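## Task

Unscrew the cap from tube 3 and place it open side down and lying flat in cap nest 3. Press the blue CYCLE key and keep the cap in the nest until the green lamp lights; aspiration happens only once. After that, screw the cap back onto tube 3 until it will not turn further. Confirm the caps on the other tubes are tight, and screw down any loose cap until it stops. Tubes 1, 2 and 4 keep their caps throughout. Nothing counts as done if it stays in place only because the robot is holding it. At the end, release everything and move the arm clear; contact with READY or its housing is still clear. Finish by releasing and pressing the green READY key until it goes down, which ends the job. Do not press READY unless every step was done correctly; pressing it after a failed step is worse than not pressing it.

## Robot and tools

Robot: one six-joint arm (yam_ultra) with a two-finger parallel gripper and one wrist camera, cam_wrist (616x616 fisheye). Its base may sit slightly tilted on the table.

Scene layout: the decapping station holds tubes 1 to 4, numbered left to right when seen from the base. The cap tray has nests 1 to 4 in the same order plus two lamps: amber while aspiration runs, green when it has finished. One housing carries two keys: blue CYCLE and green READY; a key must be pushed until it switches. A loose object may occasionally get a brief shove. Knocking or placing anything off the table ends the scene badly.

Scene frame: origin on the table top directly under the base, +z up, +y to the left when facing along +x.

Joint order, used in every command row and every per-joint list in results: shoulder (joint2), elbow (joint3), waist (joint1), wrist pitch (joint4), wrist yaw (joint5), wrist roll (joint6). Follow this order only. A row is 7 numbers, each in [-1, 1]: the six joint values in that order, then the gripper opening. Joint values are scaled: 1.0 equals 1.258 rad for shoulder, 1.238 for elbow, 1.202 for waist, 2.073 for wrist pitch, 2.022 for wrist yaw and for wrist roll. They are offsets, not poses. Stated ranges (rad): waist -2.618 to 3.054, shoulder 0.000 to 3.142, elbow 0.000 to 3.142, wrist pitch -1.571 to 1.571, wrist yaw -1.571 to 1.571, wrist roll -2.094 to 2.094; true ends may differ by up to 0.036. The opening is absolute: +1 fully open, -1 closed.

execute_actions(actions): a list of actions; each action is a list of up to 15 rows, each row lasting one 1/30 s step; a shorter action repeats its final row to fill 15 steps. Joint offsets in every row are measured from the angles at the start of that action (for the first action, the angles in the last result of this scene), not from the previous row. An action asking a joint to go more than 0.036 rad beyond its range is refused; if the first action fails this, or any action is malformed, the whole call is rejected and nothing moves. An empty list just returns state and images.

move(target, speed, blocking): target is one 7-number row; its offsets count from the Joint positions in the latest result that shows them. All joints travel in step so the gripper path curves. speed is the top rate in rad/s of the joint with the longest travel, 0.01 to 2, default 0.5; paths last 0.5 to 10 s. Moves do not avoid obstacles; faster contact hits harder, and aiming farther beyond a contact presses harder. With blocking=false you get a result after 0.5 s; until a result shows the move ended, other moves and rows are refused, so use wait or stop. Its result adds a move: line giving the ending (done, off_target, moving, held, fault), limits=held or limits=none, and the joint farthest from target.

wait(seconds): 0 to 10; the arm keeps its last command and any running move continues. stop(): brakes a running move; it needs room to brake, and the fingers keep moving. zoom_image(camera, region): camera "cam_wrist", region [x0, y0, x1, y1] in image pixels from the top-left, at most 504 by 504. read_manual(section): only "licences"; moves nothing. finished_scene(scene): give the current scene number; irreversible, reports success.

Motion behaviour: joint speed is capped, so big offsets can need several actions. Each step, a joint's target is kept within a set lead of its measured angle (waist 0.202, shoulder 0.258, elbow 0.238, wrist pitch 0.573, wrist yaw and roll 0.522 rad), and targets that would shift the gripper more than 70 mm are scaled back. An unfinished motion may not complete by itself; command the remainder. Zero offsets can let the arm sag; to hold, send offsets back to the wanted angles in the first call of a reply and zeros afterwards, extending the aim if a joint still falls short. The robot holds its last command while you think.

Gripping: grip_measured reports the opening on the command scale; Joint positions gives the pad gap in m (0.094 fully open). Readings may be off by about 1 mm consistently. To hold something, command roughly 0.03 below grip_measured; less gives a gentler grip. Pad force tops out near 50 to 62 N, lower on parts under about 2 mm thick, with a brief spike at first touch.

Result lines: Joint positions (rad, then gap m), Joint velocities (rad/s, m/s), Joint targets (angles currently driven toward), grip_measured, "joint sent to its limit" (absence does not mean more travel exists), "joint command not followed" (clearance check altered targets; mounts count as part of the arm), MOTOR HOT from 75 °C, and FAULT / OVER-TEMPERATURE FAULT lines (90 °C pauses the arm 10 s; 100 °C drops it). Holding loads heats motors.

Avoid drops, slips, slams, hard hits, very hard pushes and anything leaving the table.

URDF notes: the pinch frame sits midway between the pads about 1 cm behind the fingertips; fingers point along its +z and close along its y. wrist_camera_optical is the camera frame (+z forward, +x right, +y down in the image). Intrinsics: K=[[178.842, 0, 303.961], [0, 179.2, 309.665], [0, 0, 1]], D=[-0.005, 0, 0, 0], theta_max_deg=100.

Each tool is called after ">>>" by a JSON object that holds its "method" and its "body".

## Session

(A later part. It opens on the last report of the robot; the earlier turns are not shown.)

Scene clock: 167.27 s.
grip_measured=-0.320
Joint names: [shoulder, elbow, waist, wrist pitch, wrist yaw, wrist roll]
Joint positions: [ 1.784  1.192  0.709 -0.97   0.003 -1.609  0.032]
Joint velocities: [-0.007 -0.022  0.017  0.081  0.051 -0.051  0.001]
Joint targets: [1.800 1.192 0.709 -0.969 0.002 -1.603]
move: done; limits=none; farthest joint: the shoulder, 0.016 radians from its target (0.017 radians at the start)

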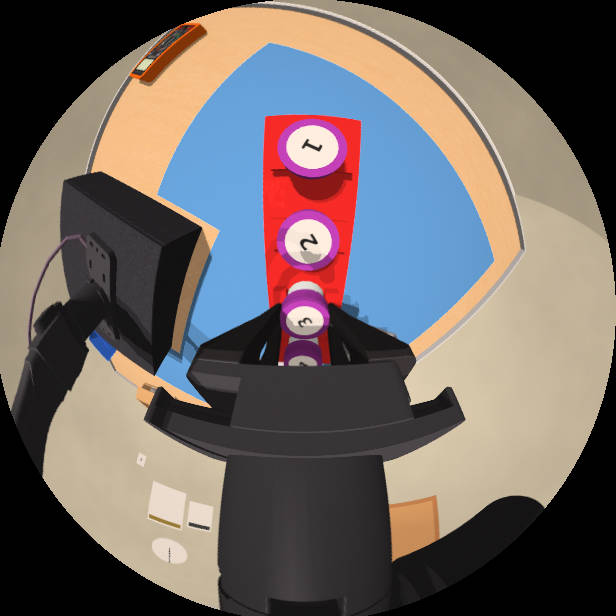

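>>> {"method": "move", "body": {"target": [0,0,0,0,0,0.01,-0.13]}}

>>> {"method": "move", "body": {"target": [0,0,0,0,0,-1,-0.13], "speed": 2}}

>>> {"method": "move", "body": {"target": [0,0,0,0,0,-0.87,-0.13], "speed": 2}}

>>> {"method": "move", "body": {"target": [0,0,0,0,0,0,-0.35]}}

>>> {"method": "move", "body": {"target": [0.014,0,0,0,0,1,-0.35], "speed": 1}}

>>> {"method": "move", "body": {"target": [0.014,0,0,0,0,0.55,-0.35], "speed": 0.8}}

>>> {"method": "execute_actions", "body": {"actions": [[[0.01,0,0,0,0,0.07,-0.35]],[[0.01,0,0,0,0,0.07,-0.35]],[[0.01,0,0,0,0,0.07,-0.35]],[[0.01,0,0,0,0,0.07,-0.35]],[[0.01,0,0,0,0,0.07,-0.35]],[[0.01,0,0,0,0,0.07,-0.35]]]}}

Scene clock: 179.77 s.
grip_measured=-0.132
Joint names: [shoulder, elbow, waist, wrist pitch, wrist yaw, wrist roll]
Joint positions: [ 1.788  1.192  0.709 -0.968  0.002  1.766  0.041]
Joint velocities: [-0.007  0.017 -0.007  0.007 -0.051 -0.007  0.   ]
Joint targets: [1.788 1.192 0.709 -0.968 0.002 1.772]
move: done; limits=none; farthest joint: the wrist roll, 0.005 radians from its target (0.009 radians at the start)

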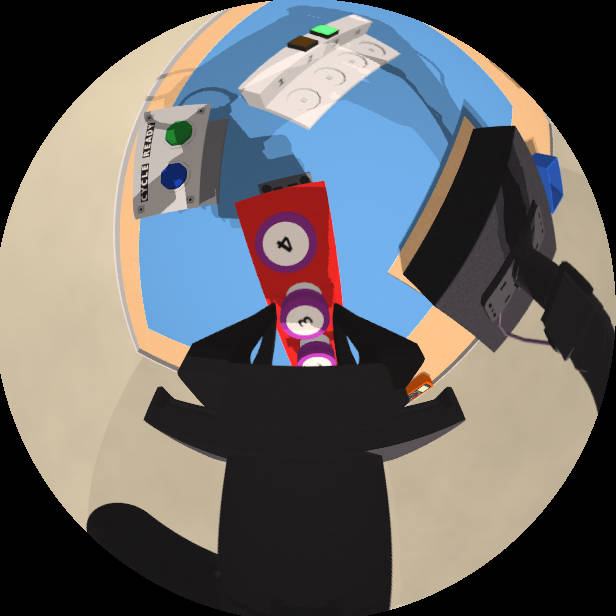

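Scene clock: 181.97 s.
grip_measured=-0.132
Joint names: [shoulder, elbow, waist, wrist pitch, wrist yaw, wrist roll]
Joint positions: [ 1.788  1.192  0.709 -0.968  0.002 -0.25   0.041]
Joint velocities: [-0.007 -0.007  0.002  0.037 -0.066 -0.081  0.   ]
Joint targets: [1.788 1.192 0.709 -0.968 0.002 -0.256]
move: done; limits=none; farthest joint: the wrist roll, 0.006 radians from its target (2.022 radians at the start)

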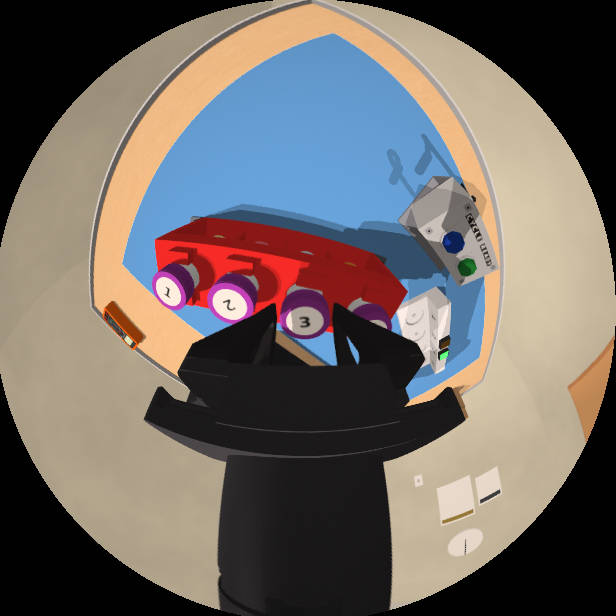

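Scene clock: 184.03 s.
grip_measured=-0.132
Joint names: [shoulder, elbow, waist, wrist pitch, wrist yaw, wrist roll]
Joint positions: [ 1.788  1.192  0.709 -0.968  0.002 -2.004  0.041]
Joint velocities: [-0.002  0.007 -0.022 -0.007 -0.081  0.037  0.001]
Joint targets: [1.788 1.192 0.709 -0.968 0.002 -2.010]
move: done; limits=none; farthest joint: the wrist roll, 0.005 radians from its target (1.759 radians at the start)

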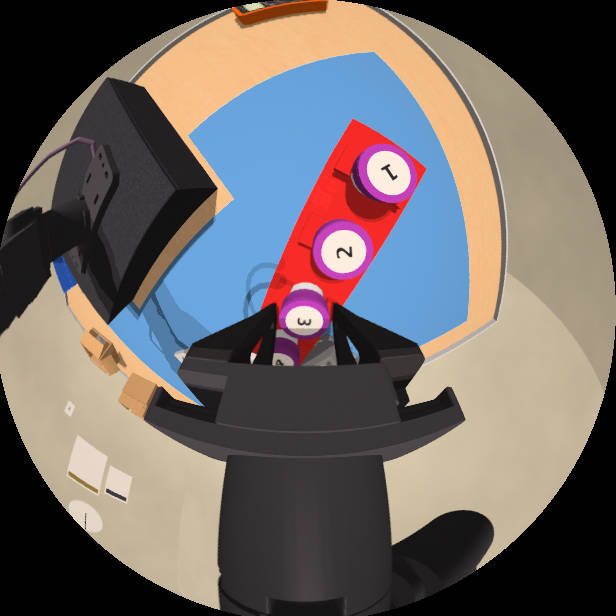

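Scene clock: 184.53 s.
grip_measured=-0.318
Joint names: [shoulder, elbow, waist, wrist pitch, wrist yaw, wrist roll]
Joint positions: [ 1.788  1.192  0.709 -0.968  0.002 -2.004  0.032]
Joint velocities: [-0.002  0.007 -0.017  0.037  0.051 -0.037 -0.001]
Joint targets: [1.788 1.192 0.709 -0.968 0.002 -2.004]
move: done; limits=none; farthest joint: the waist, 0.000 radians from its target (0.000 radians at the start)

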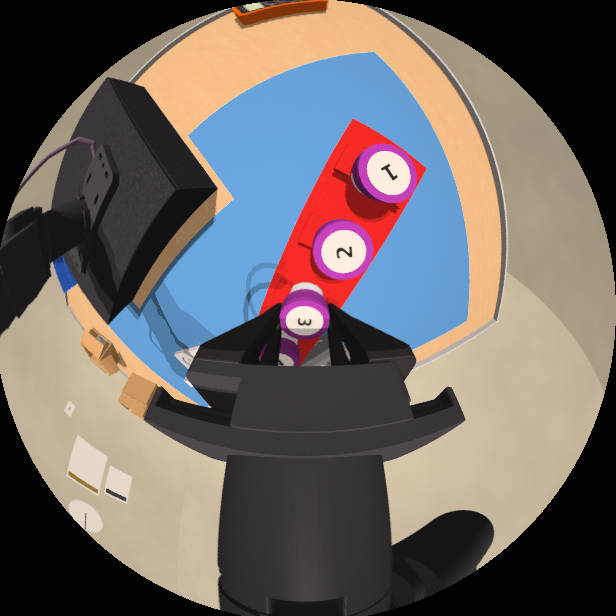

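Scene clock: 187.47 s.
grip_measured=-0.318
Joint names: [shoulder, elbow, waist, wrist pitch, wrist yaw, wrist roll]
Joint positions: [ 1.793  1.192  0.709 -0.967  0.001 -0.01   0.032]
Joint velocities: [-0.002  0.007 -0.017 -0.007 -0.051  0.037 -0.   ]
Joint targets: [1.806 1.192 0.709 -0.968 0.002 0.018]
move: off_target; limits=none; farthest joint: the wrist roll, 0.028 radians from its target (2.022 radians at the start)

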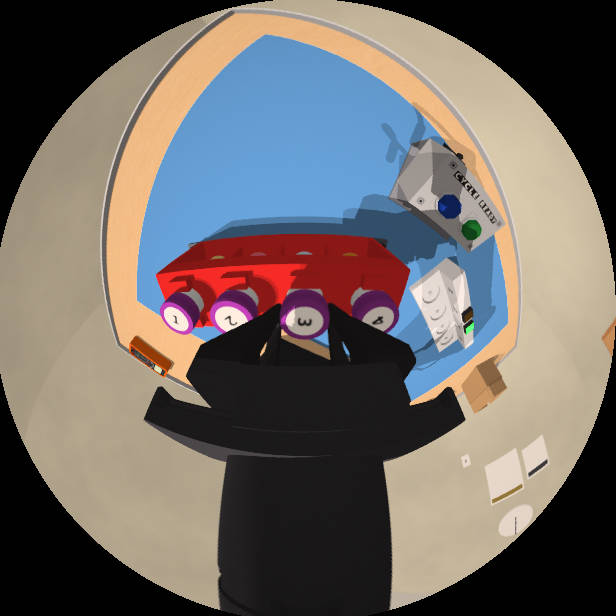

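Scene clock: 189.73 s.
grip_measured=-0.319
Joint names: [shoulder, elbow, waist, wrist pitch, wrist yaw, wrist roll]
Joint positions: [ 1.794  1.192  0.708 -0.966 -0.001  1.063  0.032]
Joint velocities: [-0.007 -0.012 -0.007  0.037 -0.007  0.007 -0.001]
Joint targets: [1.810 1.192 0.709 -0.967 0.001 1.102]
move: off_target; limits=none; farthest joint: the wrist roll, 0.039 radians from its target (1.112 radians at the start)

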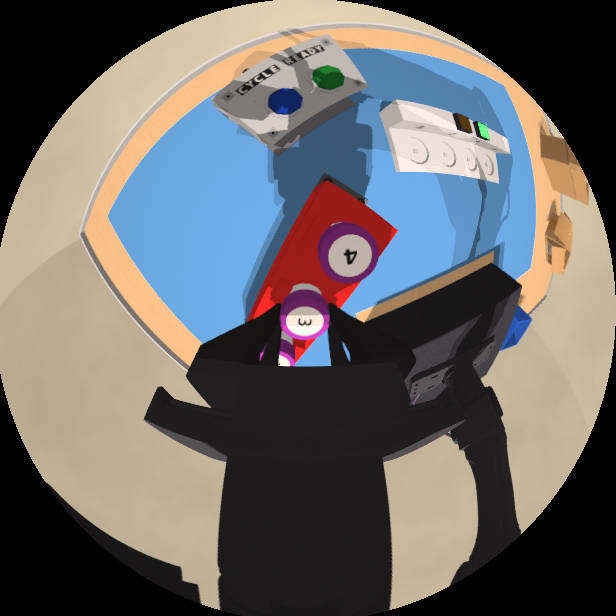

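Scene clock: 192.73 s.
grip_measured=-0.320
Joint names: [shoulder, elbow, waist, wrist pitch, wrist yaw, wrist roll]
Joint positions: [ 1.794  1.192  0.708 -0.966 -0.001  1.411  0.032]
Joint velocities: [ 0.002 -0.007 -0.007  0.037  0.007  0.051 -0.   ]
Joint targets: [1.807 1.192 0.708 -0.966 -0.001 1.539]

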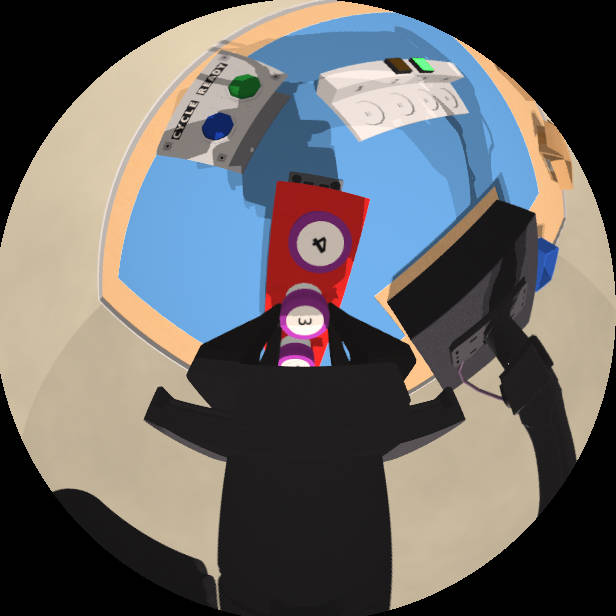

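>>> {"method": "move", "body": {"target": [0,0,0,0,0,0,-0.13]}}

>>> {"method": "move", "body": {"target": [0,0,0,0,0,-1,-0.13], "speed": 2}}

>>> {"method": "move", "body": {"target": [0,0,0,0,0,-0.47,-0.13], "speed": 2}}

>>> {"method": "move", "body": {"target": [0,0,0.142,0.013,0,0.03,0.3], "speed": 0.2}}

Scene clock: 198.83 s.
grip_measured=-0.132
Joint names: [shoulder, elbow, waist, wrist pitch, wrist yaw, wrist roll]
Joint positions: [ 1.794  1.192  0.708 -0.966 -0.001  1.408  0.041]
Joint velocities: [-0.002 -0.017  0.007  0.066  0.007 -0.007 -0.   ]
Joint targets: [1.794 1.192 0.708 -0.966 -0.001 1.411]
move: done; limits=none; farthest joint: the wrist roll, 0.003 radians from its target (0.000 radians at the start)

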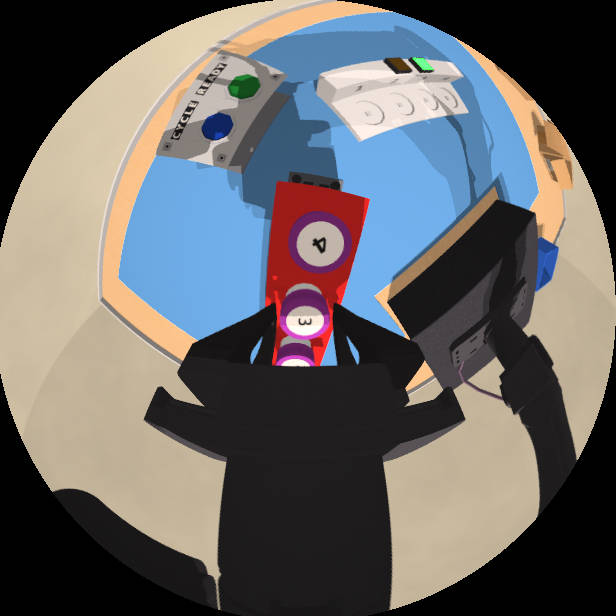

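Scene clock: 201.03 s.
grip_measured=-0.132
Joint names: [shoulder, elbow, waist, wrist pitch, wrist yaw, wrist roll]
Joint positions: [ 1.794  1.192  0.708 -0.966 -0.001 -0.608  0.041]
Joint velocities: [ 0.007  0.012  0.002 -0.022 -0.081 -0.022  0.001]
Joint targets: [1.794 1.192 0.708 -0.966 -0.001 -0.614]
move: done; limits=none; farthest joint: the wrist roll, 0.006 radians from its target (2.022 radians at the start)

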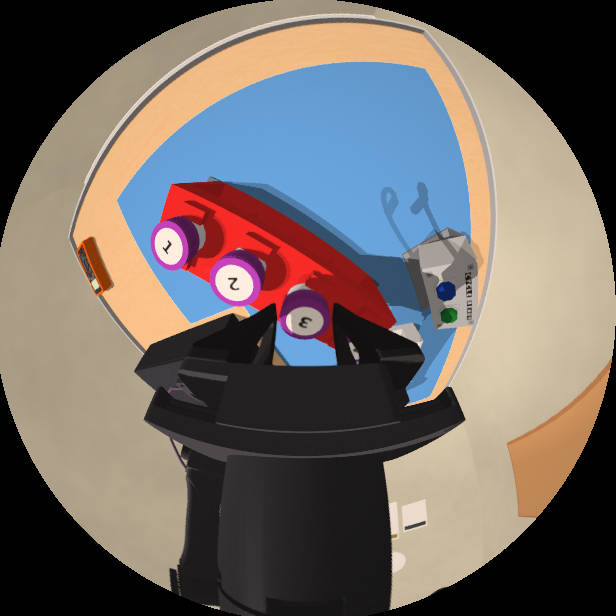

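Scene clock: 202.70 s.
grip_measured=-0.132
Joint names: [shoulder, elbow, waist, wrist pitch, wrist yaw, wrist roll]
Joint positions: [ 1.794  1.192  0.708 -0.966 -0.001 -1.553  0.041]
Joint velocities: [-0.002 -0.002 -0.007 -0.081 -0.051 -0.007  0.   ]
Joint targets: [1.794 1.192 0.708 -0.966 -0.001 -1.559]
move: done; limits=none; farthest joint: the wrist roll, 0.005 radians from its target (0.950 radians at the start)

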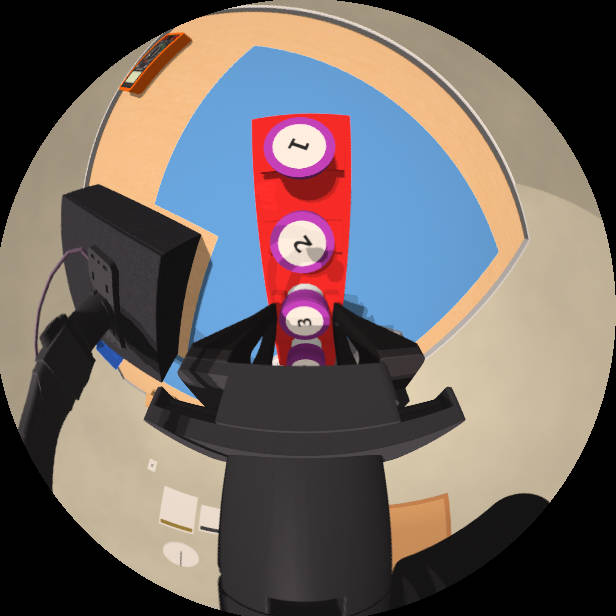

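Scene clock: 204.00 s.
grip_measured=+0.298
Joint names: [shoulder, elbow, waist, wrist pitch, wrist yaw, wrist roll]
Joint positions: [ 1.794  1.192  0.87  -0.95  -0.    -1.498  0.061]
Joint velocities: [-0.007 -0.012 -0.002  0.007 -0.022 -0.066 -0.001]
Joint targets: [1.794 1.192 0.879 -0.939 -0.002 -1.492]
move: done; limits=none; farthest joint: the wrist pitch, 0.011 radians from its target (0.027 radians at the start)

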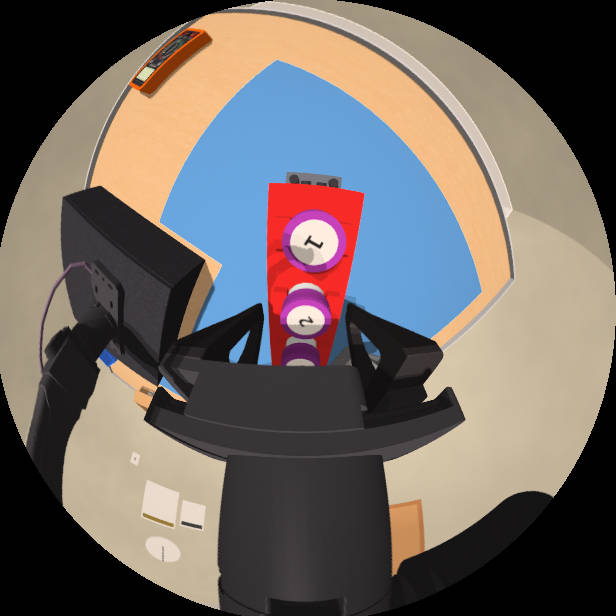

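>>> {"method": "execute_actions", "body": {"actions": [[[0,0,0,0,0,0,-0.35]],[[0,0,0,0,0,0.07,-0.35]],[[0,0,0,0,0,0.07,-0.35]],[[0,0,0,0,0,0.07,-0.35]],[[0,0,0,0,0,0.07,-0.35]],[[0,0,0,0,0,0.07,-0.35]]]}}

Scene clock: 208.73 s.
grip_measured=-0.319
Joint names: [shoulder, elbow, waist, wrist pitch, wrist yaw, wrist roll]
Joint positions: [ 1.794  1.192  0.871 -0.947  0.003 -1.212  0.032]
Joint velocities: [ 0.017 -0.007 -0.002 -0.037 -0.081 -0.022 -0.   ]
Joint targets: [1.794 1.192 0.869 -0.947 0.001 -1.083]

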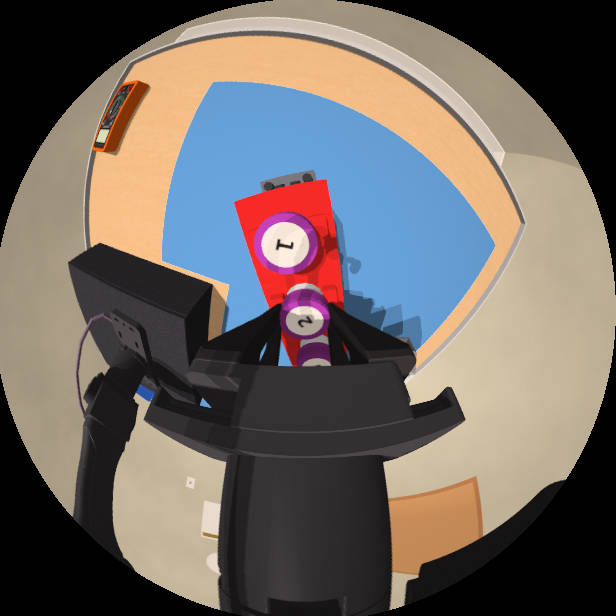

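>>> {"method": "move", "body": {"target": [0,0,0,0,0,0,0.4]}}

>>> {"method": "move", "body": {"target": [0.039,0.077,0.137,-0.017,0,-0.07,0.4], "speed": 0.2}}

Scene clock: 212.07 s.
grip_measured=+0.398
Joint names: [shoulder, elbow, waist, wrist pitch, wrist yaw, wrist roll]
Joint positions: [ 1.794  1.192  0.871 -0.947  0.004 -1.215  0.066]
Joint velocities: [-0.027  0.012 -0.022  0.037 -0.051 -0.007 -0.   ]
Joint targets: [1.794 1.192 0.871 -0.947 0.003 -1.212]
move: done; limits=none; farthest joint: the wrist roll, 0.003 radians from its target (0.000 radians at the start)

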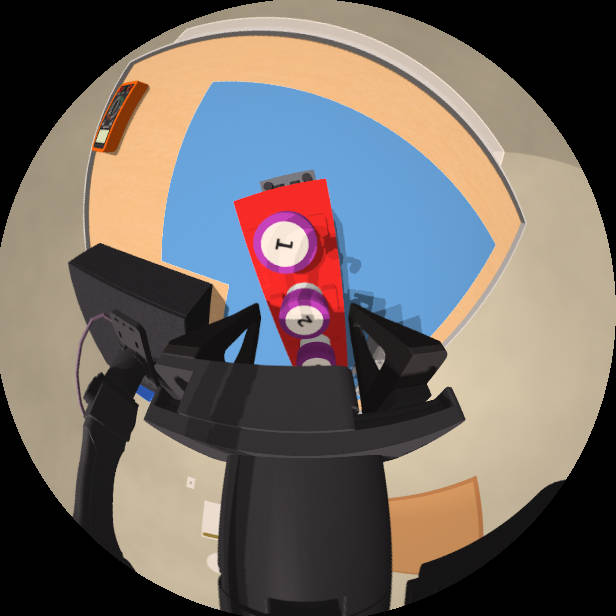

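Scene clock: 213.47 s.
grip_measured=+0.398
Joint names: [shoulder, elbow, waist, wrist pitch, wrist yaw, wrist roll]
Joint positions: [ 1.839  1.25   1.027 -0.965  0.005 -1.351  0.066]
Joint velocities: [ 0.022  0.007 -0.022  0.007  0.022 -0.051  0.   ]
Joint targets: [1.843 1.287 1.036 -0.982 0.004 -1.357]
move: off_target; limits=none; farthest joint: the elbow, 0.037 radians from its target (0.095 radians at the start)

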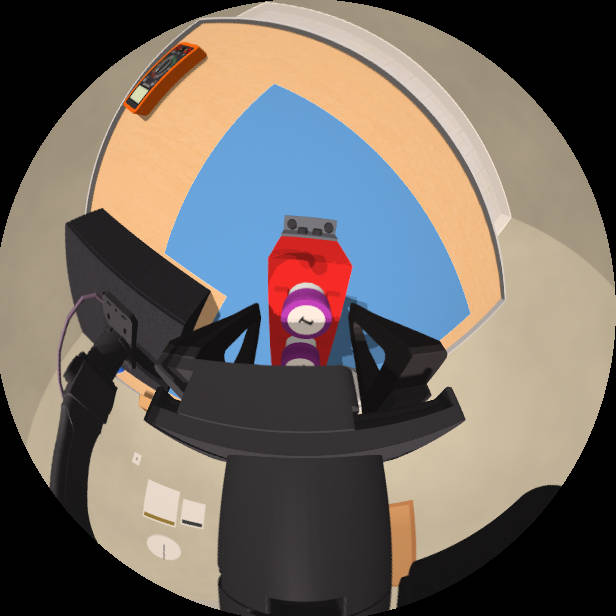

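>>> {"method": "execute_actions", "body": {"actions": [[[0,0,0,0.008,0,0,-0.35]],[[0,0,0,0,0,0.07,-0.35]],[[0,0,0,0,0,0.07,-0.35]],[[0,0,0,0,0,0.07,-0.35]],[[0,0,0,0,0,0.07,-0.35]],[[0,0,0,0,0,0.07,-0.35]]]}}

Scene clock: 218.37 s.
grip_measured=-0.320
Joint names: [shoulder, elbow, waist, wrist pitch, wrist yaw, wrist roll]
Joint positions: [ 1.839  1.25   1.028 -0.96   0.009 -1.073  0.032]
Joint velocities: [ 0.012 -0.022  0.002  0.022 -0.037  0.007 -0.   ]
Joint targets: [1.839 1.250 1.027 -0.960 0.007 -0.942]

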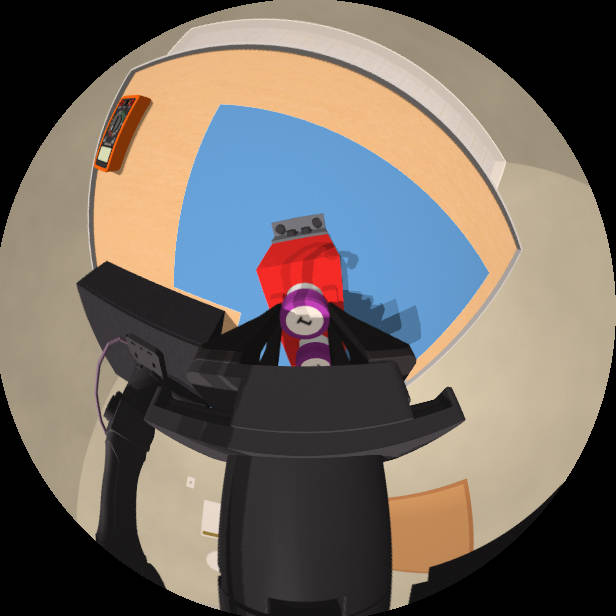

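Slide to 4 wide open: target (1.803,1.203,.547,-.96).

>>> {"method": "move", "body": {"target": [0,0,0,0,0,0,0.8]}}

>>> {"method": "move", "body": {"target": [-0.05,-0.05,-0.402,0,-0.008,-0.33,0.8], "speed": 0.4}}

Scene clock: 221.33 s.
grip_measured=+0.798
Joint names: [shoulder, elbow, waist, wrist pitch, wrist yaw, wrist roll]
Joint positions: [ 1.839  1.25   1.028 -0.96   0.009 -1.076  0.084]
Joint velocities: [-0.002 -0.012  0.007 -0.007 -0.007  0.022 -0.   ]
Joint targets: [1.839 1.250 1.028 -0.960 0.009 -1.073]
move: done; limits=none; farthest joint: the wrist roll, 0.003 radians from its target (0.000 radians at the start)

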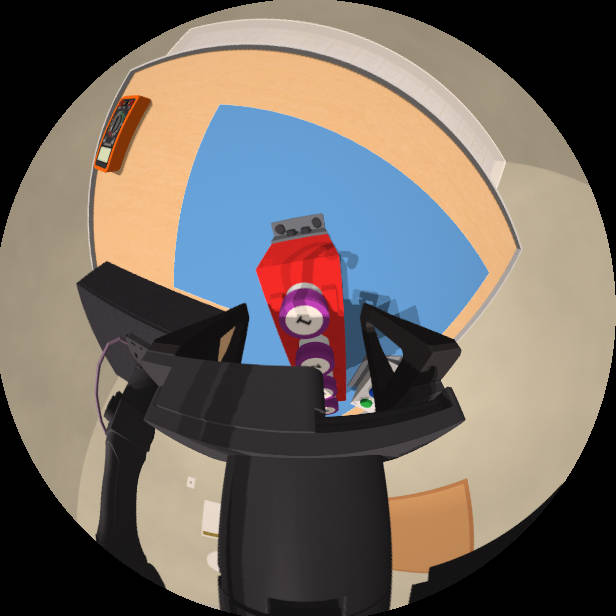

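Scene clock: 223.73 s.
grip_measured=+0.798
Joint names: [shoulder, elbow, waist, wrist pitch, wrist yaw, wrist roll]
Joint positions: [ 1.803  1.207  0.553 -0.959  0.008 -1.737  0.084]
Joint velocities: [ 0.002 -0.007 -0.007  0.007 -0.037 -0.007 -0.   ]
Joint targets: [1.776 1.189 0.545 -0.960 -0.007 -1.743]
move: off_target; limits=none; farthest joint: the shoulder, 0.027 radians from its target (0.063 radians at the start)

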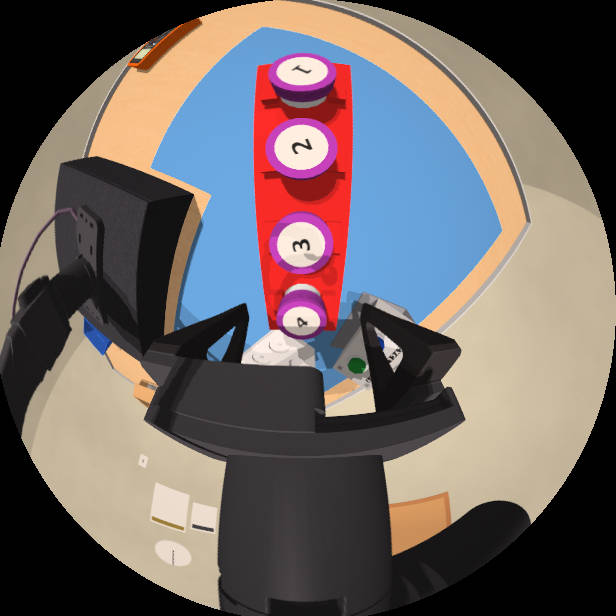

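>>> {"method": "move", "body": {"target": [0,0,-0.014,-0.014,0,0,-0.13], "speed": 0.1}}

>>> {"method": "execute_actions", "body": {"actions": [[[0,0,0,0,0,0,-0.35]],[[0,0,0,0,0,0.07,-0.35]],[[0,0,0,0,0,0.07,-0.35]],[[0,0,0,0,0,0.07,-0.35]],[[0,0,0,0,0,0.07,-0.35]],[[0,0,0,0,0,0.07,-0.35]]]}}

Scene clock: 227.17 s.
grip_measured=-0.128
Joint names: [shoulder, elbow, waist, wrist pitch, wrist yaw, wrist roll]
Joint positions: [ 1.803  1.207  0.553 -0.968  0.008 -1.738  0.041]
Joint velocities: [-0.002 -0.017 -0.012 -0.051 -0.007 -0.022  0.001]
Joint targets: [1.803 1.207 0.536 -0.988 0.008 -1.738]
move: done; limits=none; farthest joint: the wrist pitch, 0.020 radians from its target (0.029 radians at the start)

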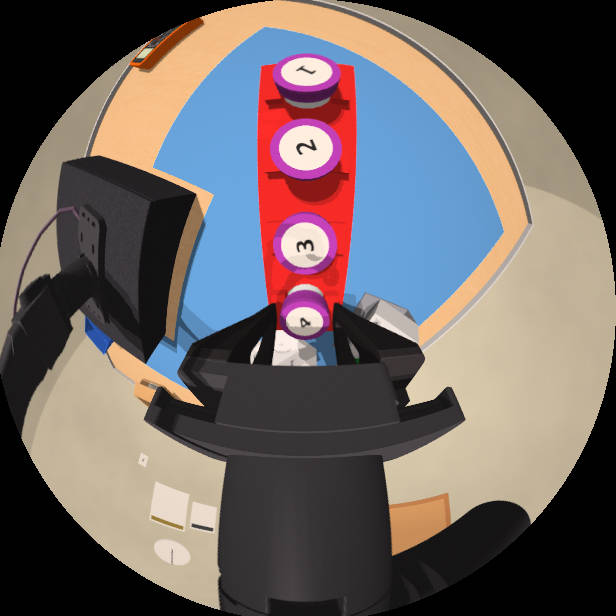

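Scene clock: 230.17 s.
grip_measured=-0.315
Joint names: [shoulder, elbow, waist, wrist pitch, wrist yaw, wrist roll]
Joint positions: [ 1.803  1.207  0.554 -0.966  0.01  -1.454  0.032]
Joint velocities: [ 0.002 -0.002  0.012  0.037 -0.022 -0.022  0.   ]
Joint targets: [1.803 1.207 0.553 -0.966 0.009 -1.325]

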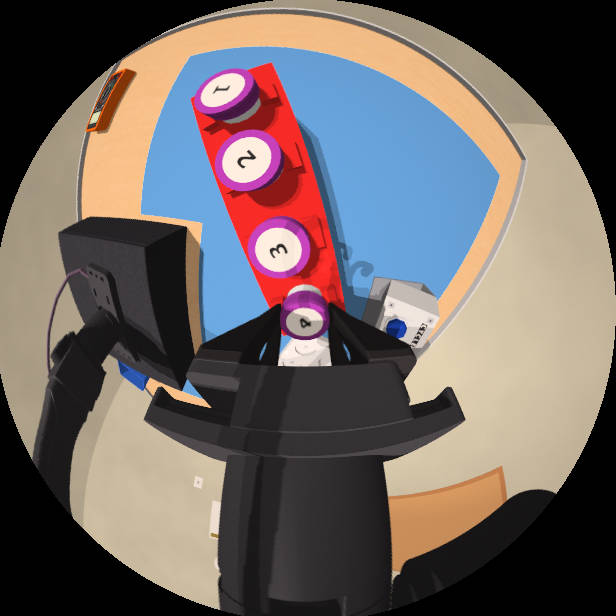

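>>> {"method": "move", "body": {"target": [0,0,0,0,0,0,0.3]}}

>>> {"method": "move", "body": {"target": [-0.07,0.14,0,-0.105,0,0,0.3], "speed": 0.3}}

>>> {"method": "move", "body": {"target": [0.28,0.41,-0.233,-0.045,0,0.722,-1], "speed": 1}}

>>> {"method": "move", "body": {"target": [0.095,0,0,0.047,0,0,-1], "speed": 0.2}}

Scene clock: 233.53 s.
grip_measured=+0.298
Joint names: [shoulder, elbow, waist, wrist pitch, wrist yaw, wrist roll]
Joint positions: [ 1.803  1.207  0.554 -0.966  0.01  -1.457  0.061]
Joint velocities: [ 0.002 -0.022  0.002  0.022  0.066 -0.007  0.   ]
Joint targets: [1.803 1.207 0.554 -0.966 0.010 -1.454]
move: done; limits=none; farthest joint: the wrist roll, 0.003 radians from its target (0.000 radians at the start)

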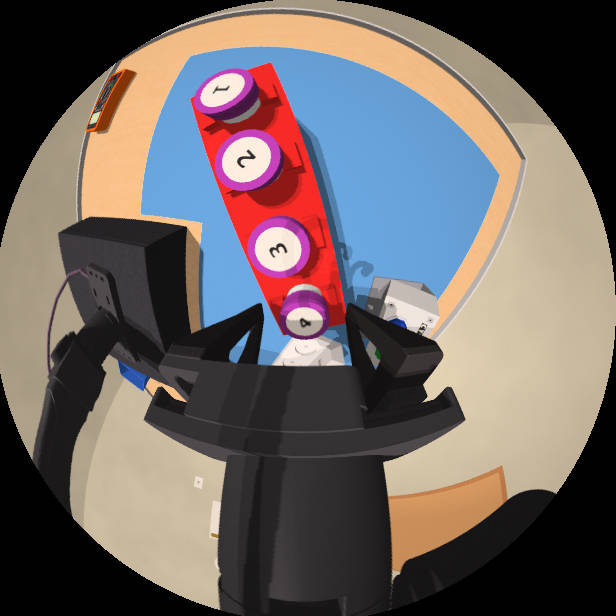

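Scene clock: 234.93 s.
grip_measured=+0.298
Joint names: [shoulder, elbow, waist, wrist pitch, wrist yaw, wrist roll]
Joint positions: [ 1.737  1.346  0.554 -1.165  0.01  -1.457  0.061]
Joint velocities: [ 0.012  0.022 -0.017 -0.051 -0.051 -0.051 -0.   ]
Joint targets: [1.715 1.380 0.554 -1.184 0.010 -1.457]
move: off_target; limits=none; farthest joint: the elbow, 0.035 radians from its target (0.174 radians at the start)

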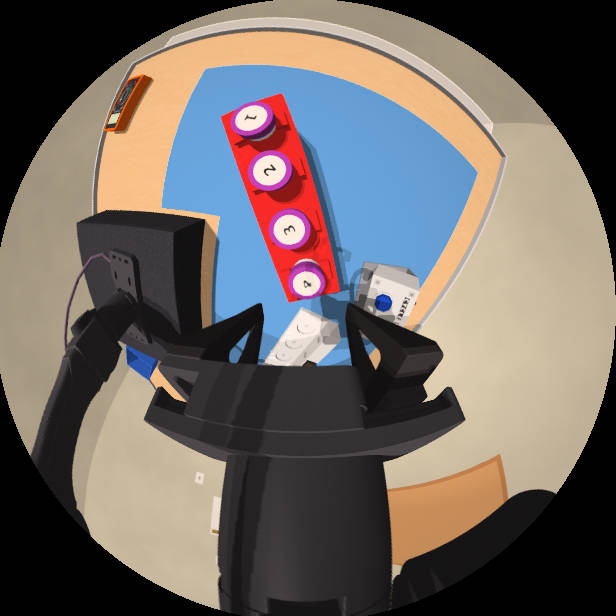

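Scene clock: 237.33 s.
grip_measured=-0.997
Joint names: [shoulder, elbow, waist, wrist pitch, wrist yaw, wrist roll]
Joint positions: [ 2.09   1.814  0.282 -1.246  0.01  -0.003  0.   ]
Joint velocities: [ 0.012  0.022  0.012 -0.007 -0.007  0.081  0.   ]
Joint targets: [2.089 1.853 0.274 -1.258 0.010 0.003]
move: off_target; limits=none; farthest joint: the elbow, 0.039 radians from its target (0.508 radians at the start)

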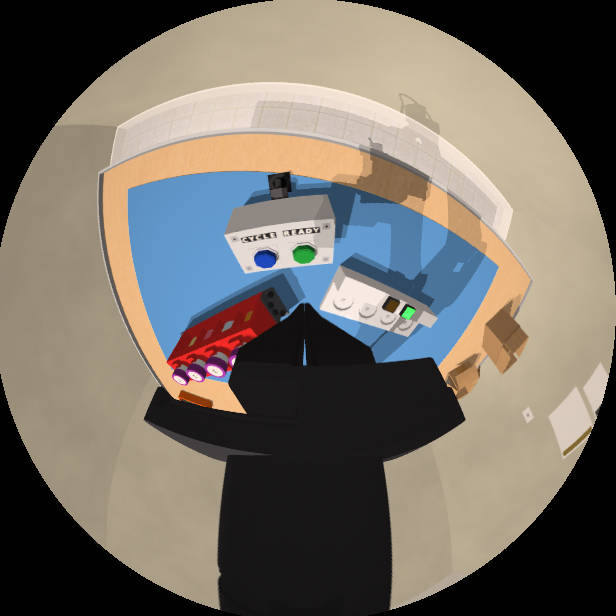

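Scene clock: 238.50 s.
grip_measured=-0.997
Joint names: [shoulder, elbow, waist, wrist pitch, wrist yaw, wrist roll]
Joint positions: [ 2.216  1.814  0.282 -1.167  0.01  -0.003  0.   ]
Joint velocities: [-0.017 -0.012 -0.002 -0.007 -0.007  0.007 -0.001]
Joint targets: [2.209 1.814 0.282 -1.149 0.010 -0.003]
move: done; limits=none; farthest joint: the wrist pitch, 0.018 radians from its target (0.098 radians at the start)

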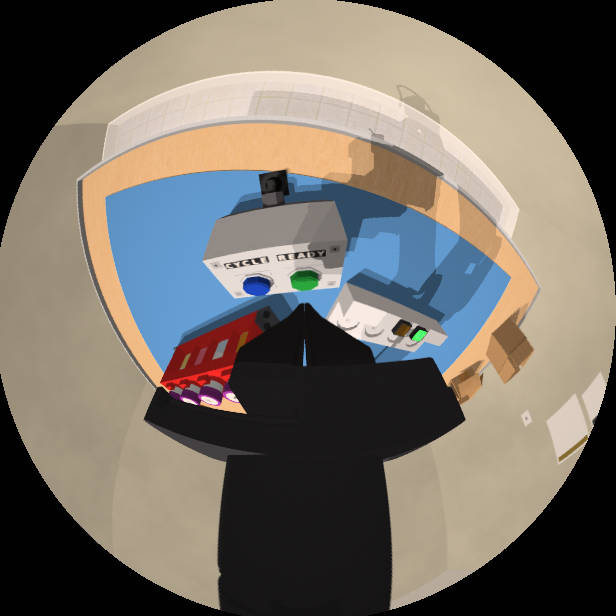

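>>> {"method": "move", "body": {"target": [0.045,-0.045,0,0.055,0,0,-1], "speed": 0.1}}

>>> {"method": "move", "body": {"target": [0.035,0,0,0.035,0,0,-1], "speed": 0.08}}

Scene clock: 245.53 s.
grip_measured=-0.997
Joint names: [shoulder, elbow, waist, wrist pitch, wrist yaw, wrist roll]
Joint positions: [ 2.271  1.776  0.282 -1.077  0.01  -0.003  0.   ]
Joint velocities: [-0.017  0.012 -0.007  0.037 -0.066  0.081  0.   ]
Joint targets: [2.272 1.758 0.282 -1.053 0.010 -0.003]
move: off_target; limits=none; farthest joint: the wrist pitch, 0.024 radians from its target (0.113 radians at the start)

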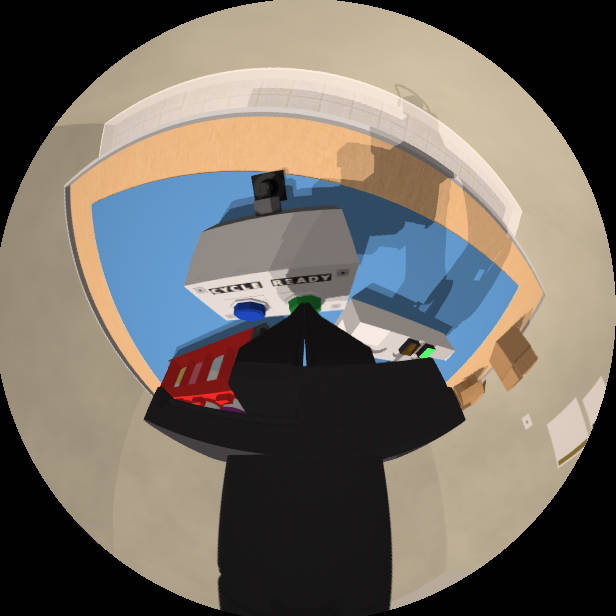

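Scene clock: 246.50 s.
grip_measured=-0.997
Joint names: [shoulder, elbow, waist, wrist pitch, wrist yaw, wrist roll]
Joint positions: [ 2.281  1.776  0.282 -1.064  0.01  -0.003  0.   ]
Joint velocities: [-0.012  0.002 -0.007 -0.037 -0.081  0.11  -0.001]
move: unfinished (the scene ended)
The task's run has ended: the event that ends the task has happened.

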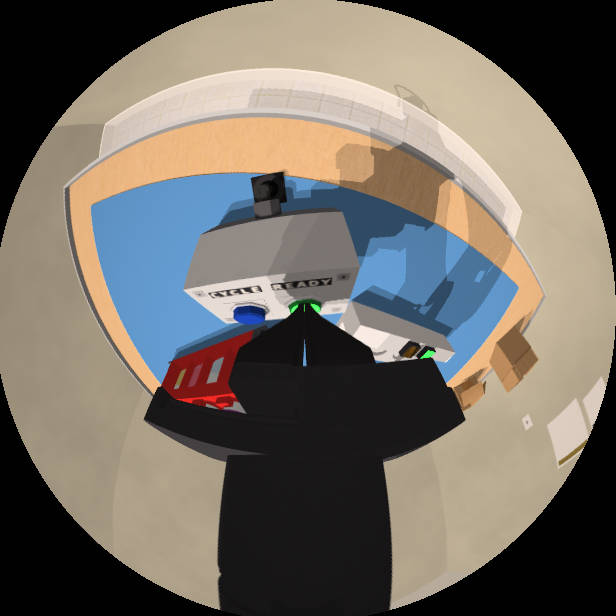

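>>> {"method": "finished_scene", "body": {"scene": 2}}

The scene is finished: the task was done.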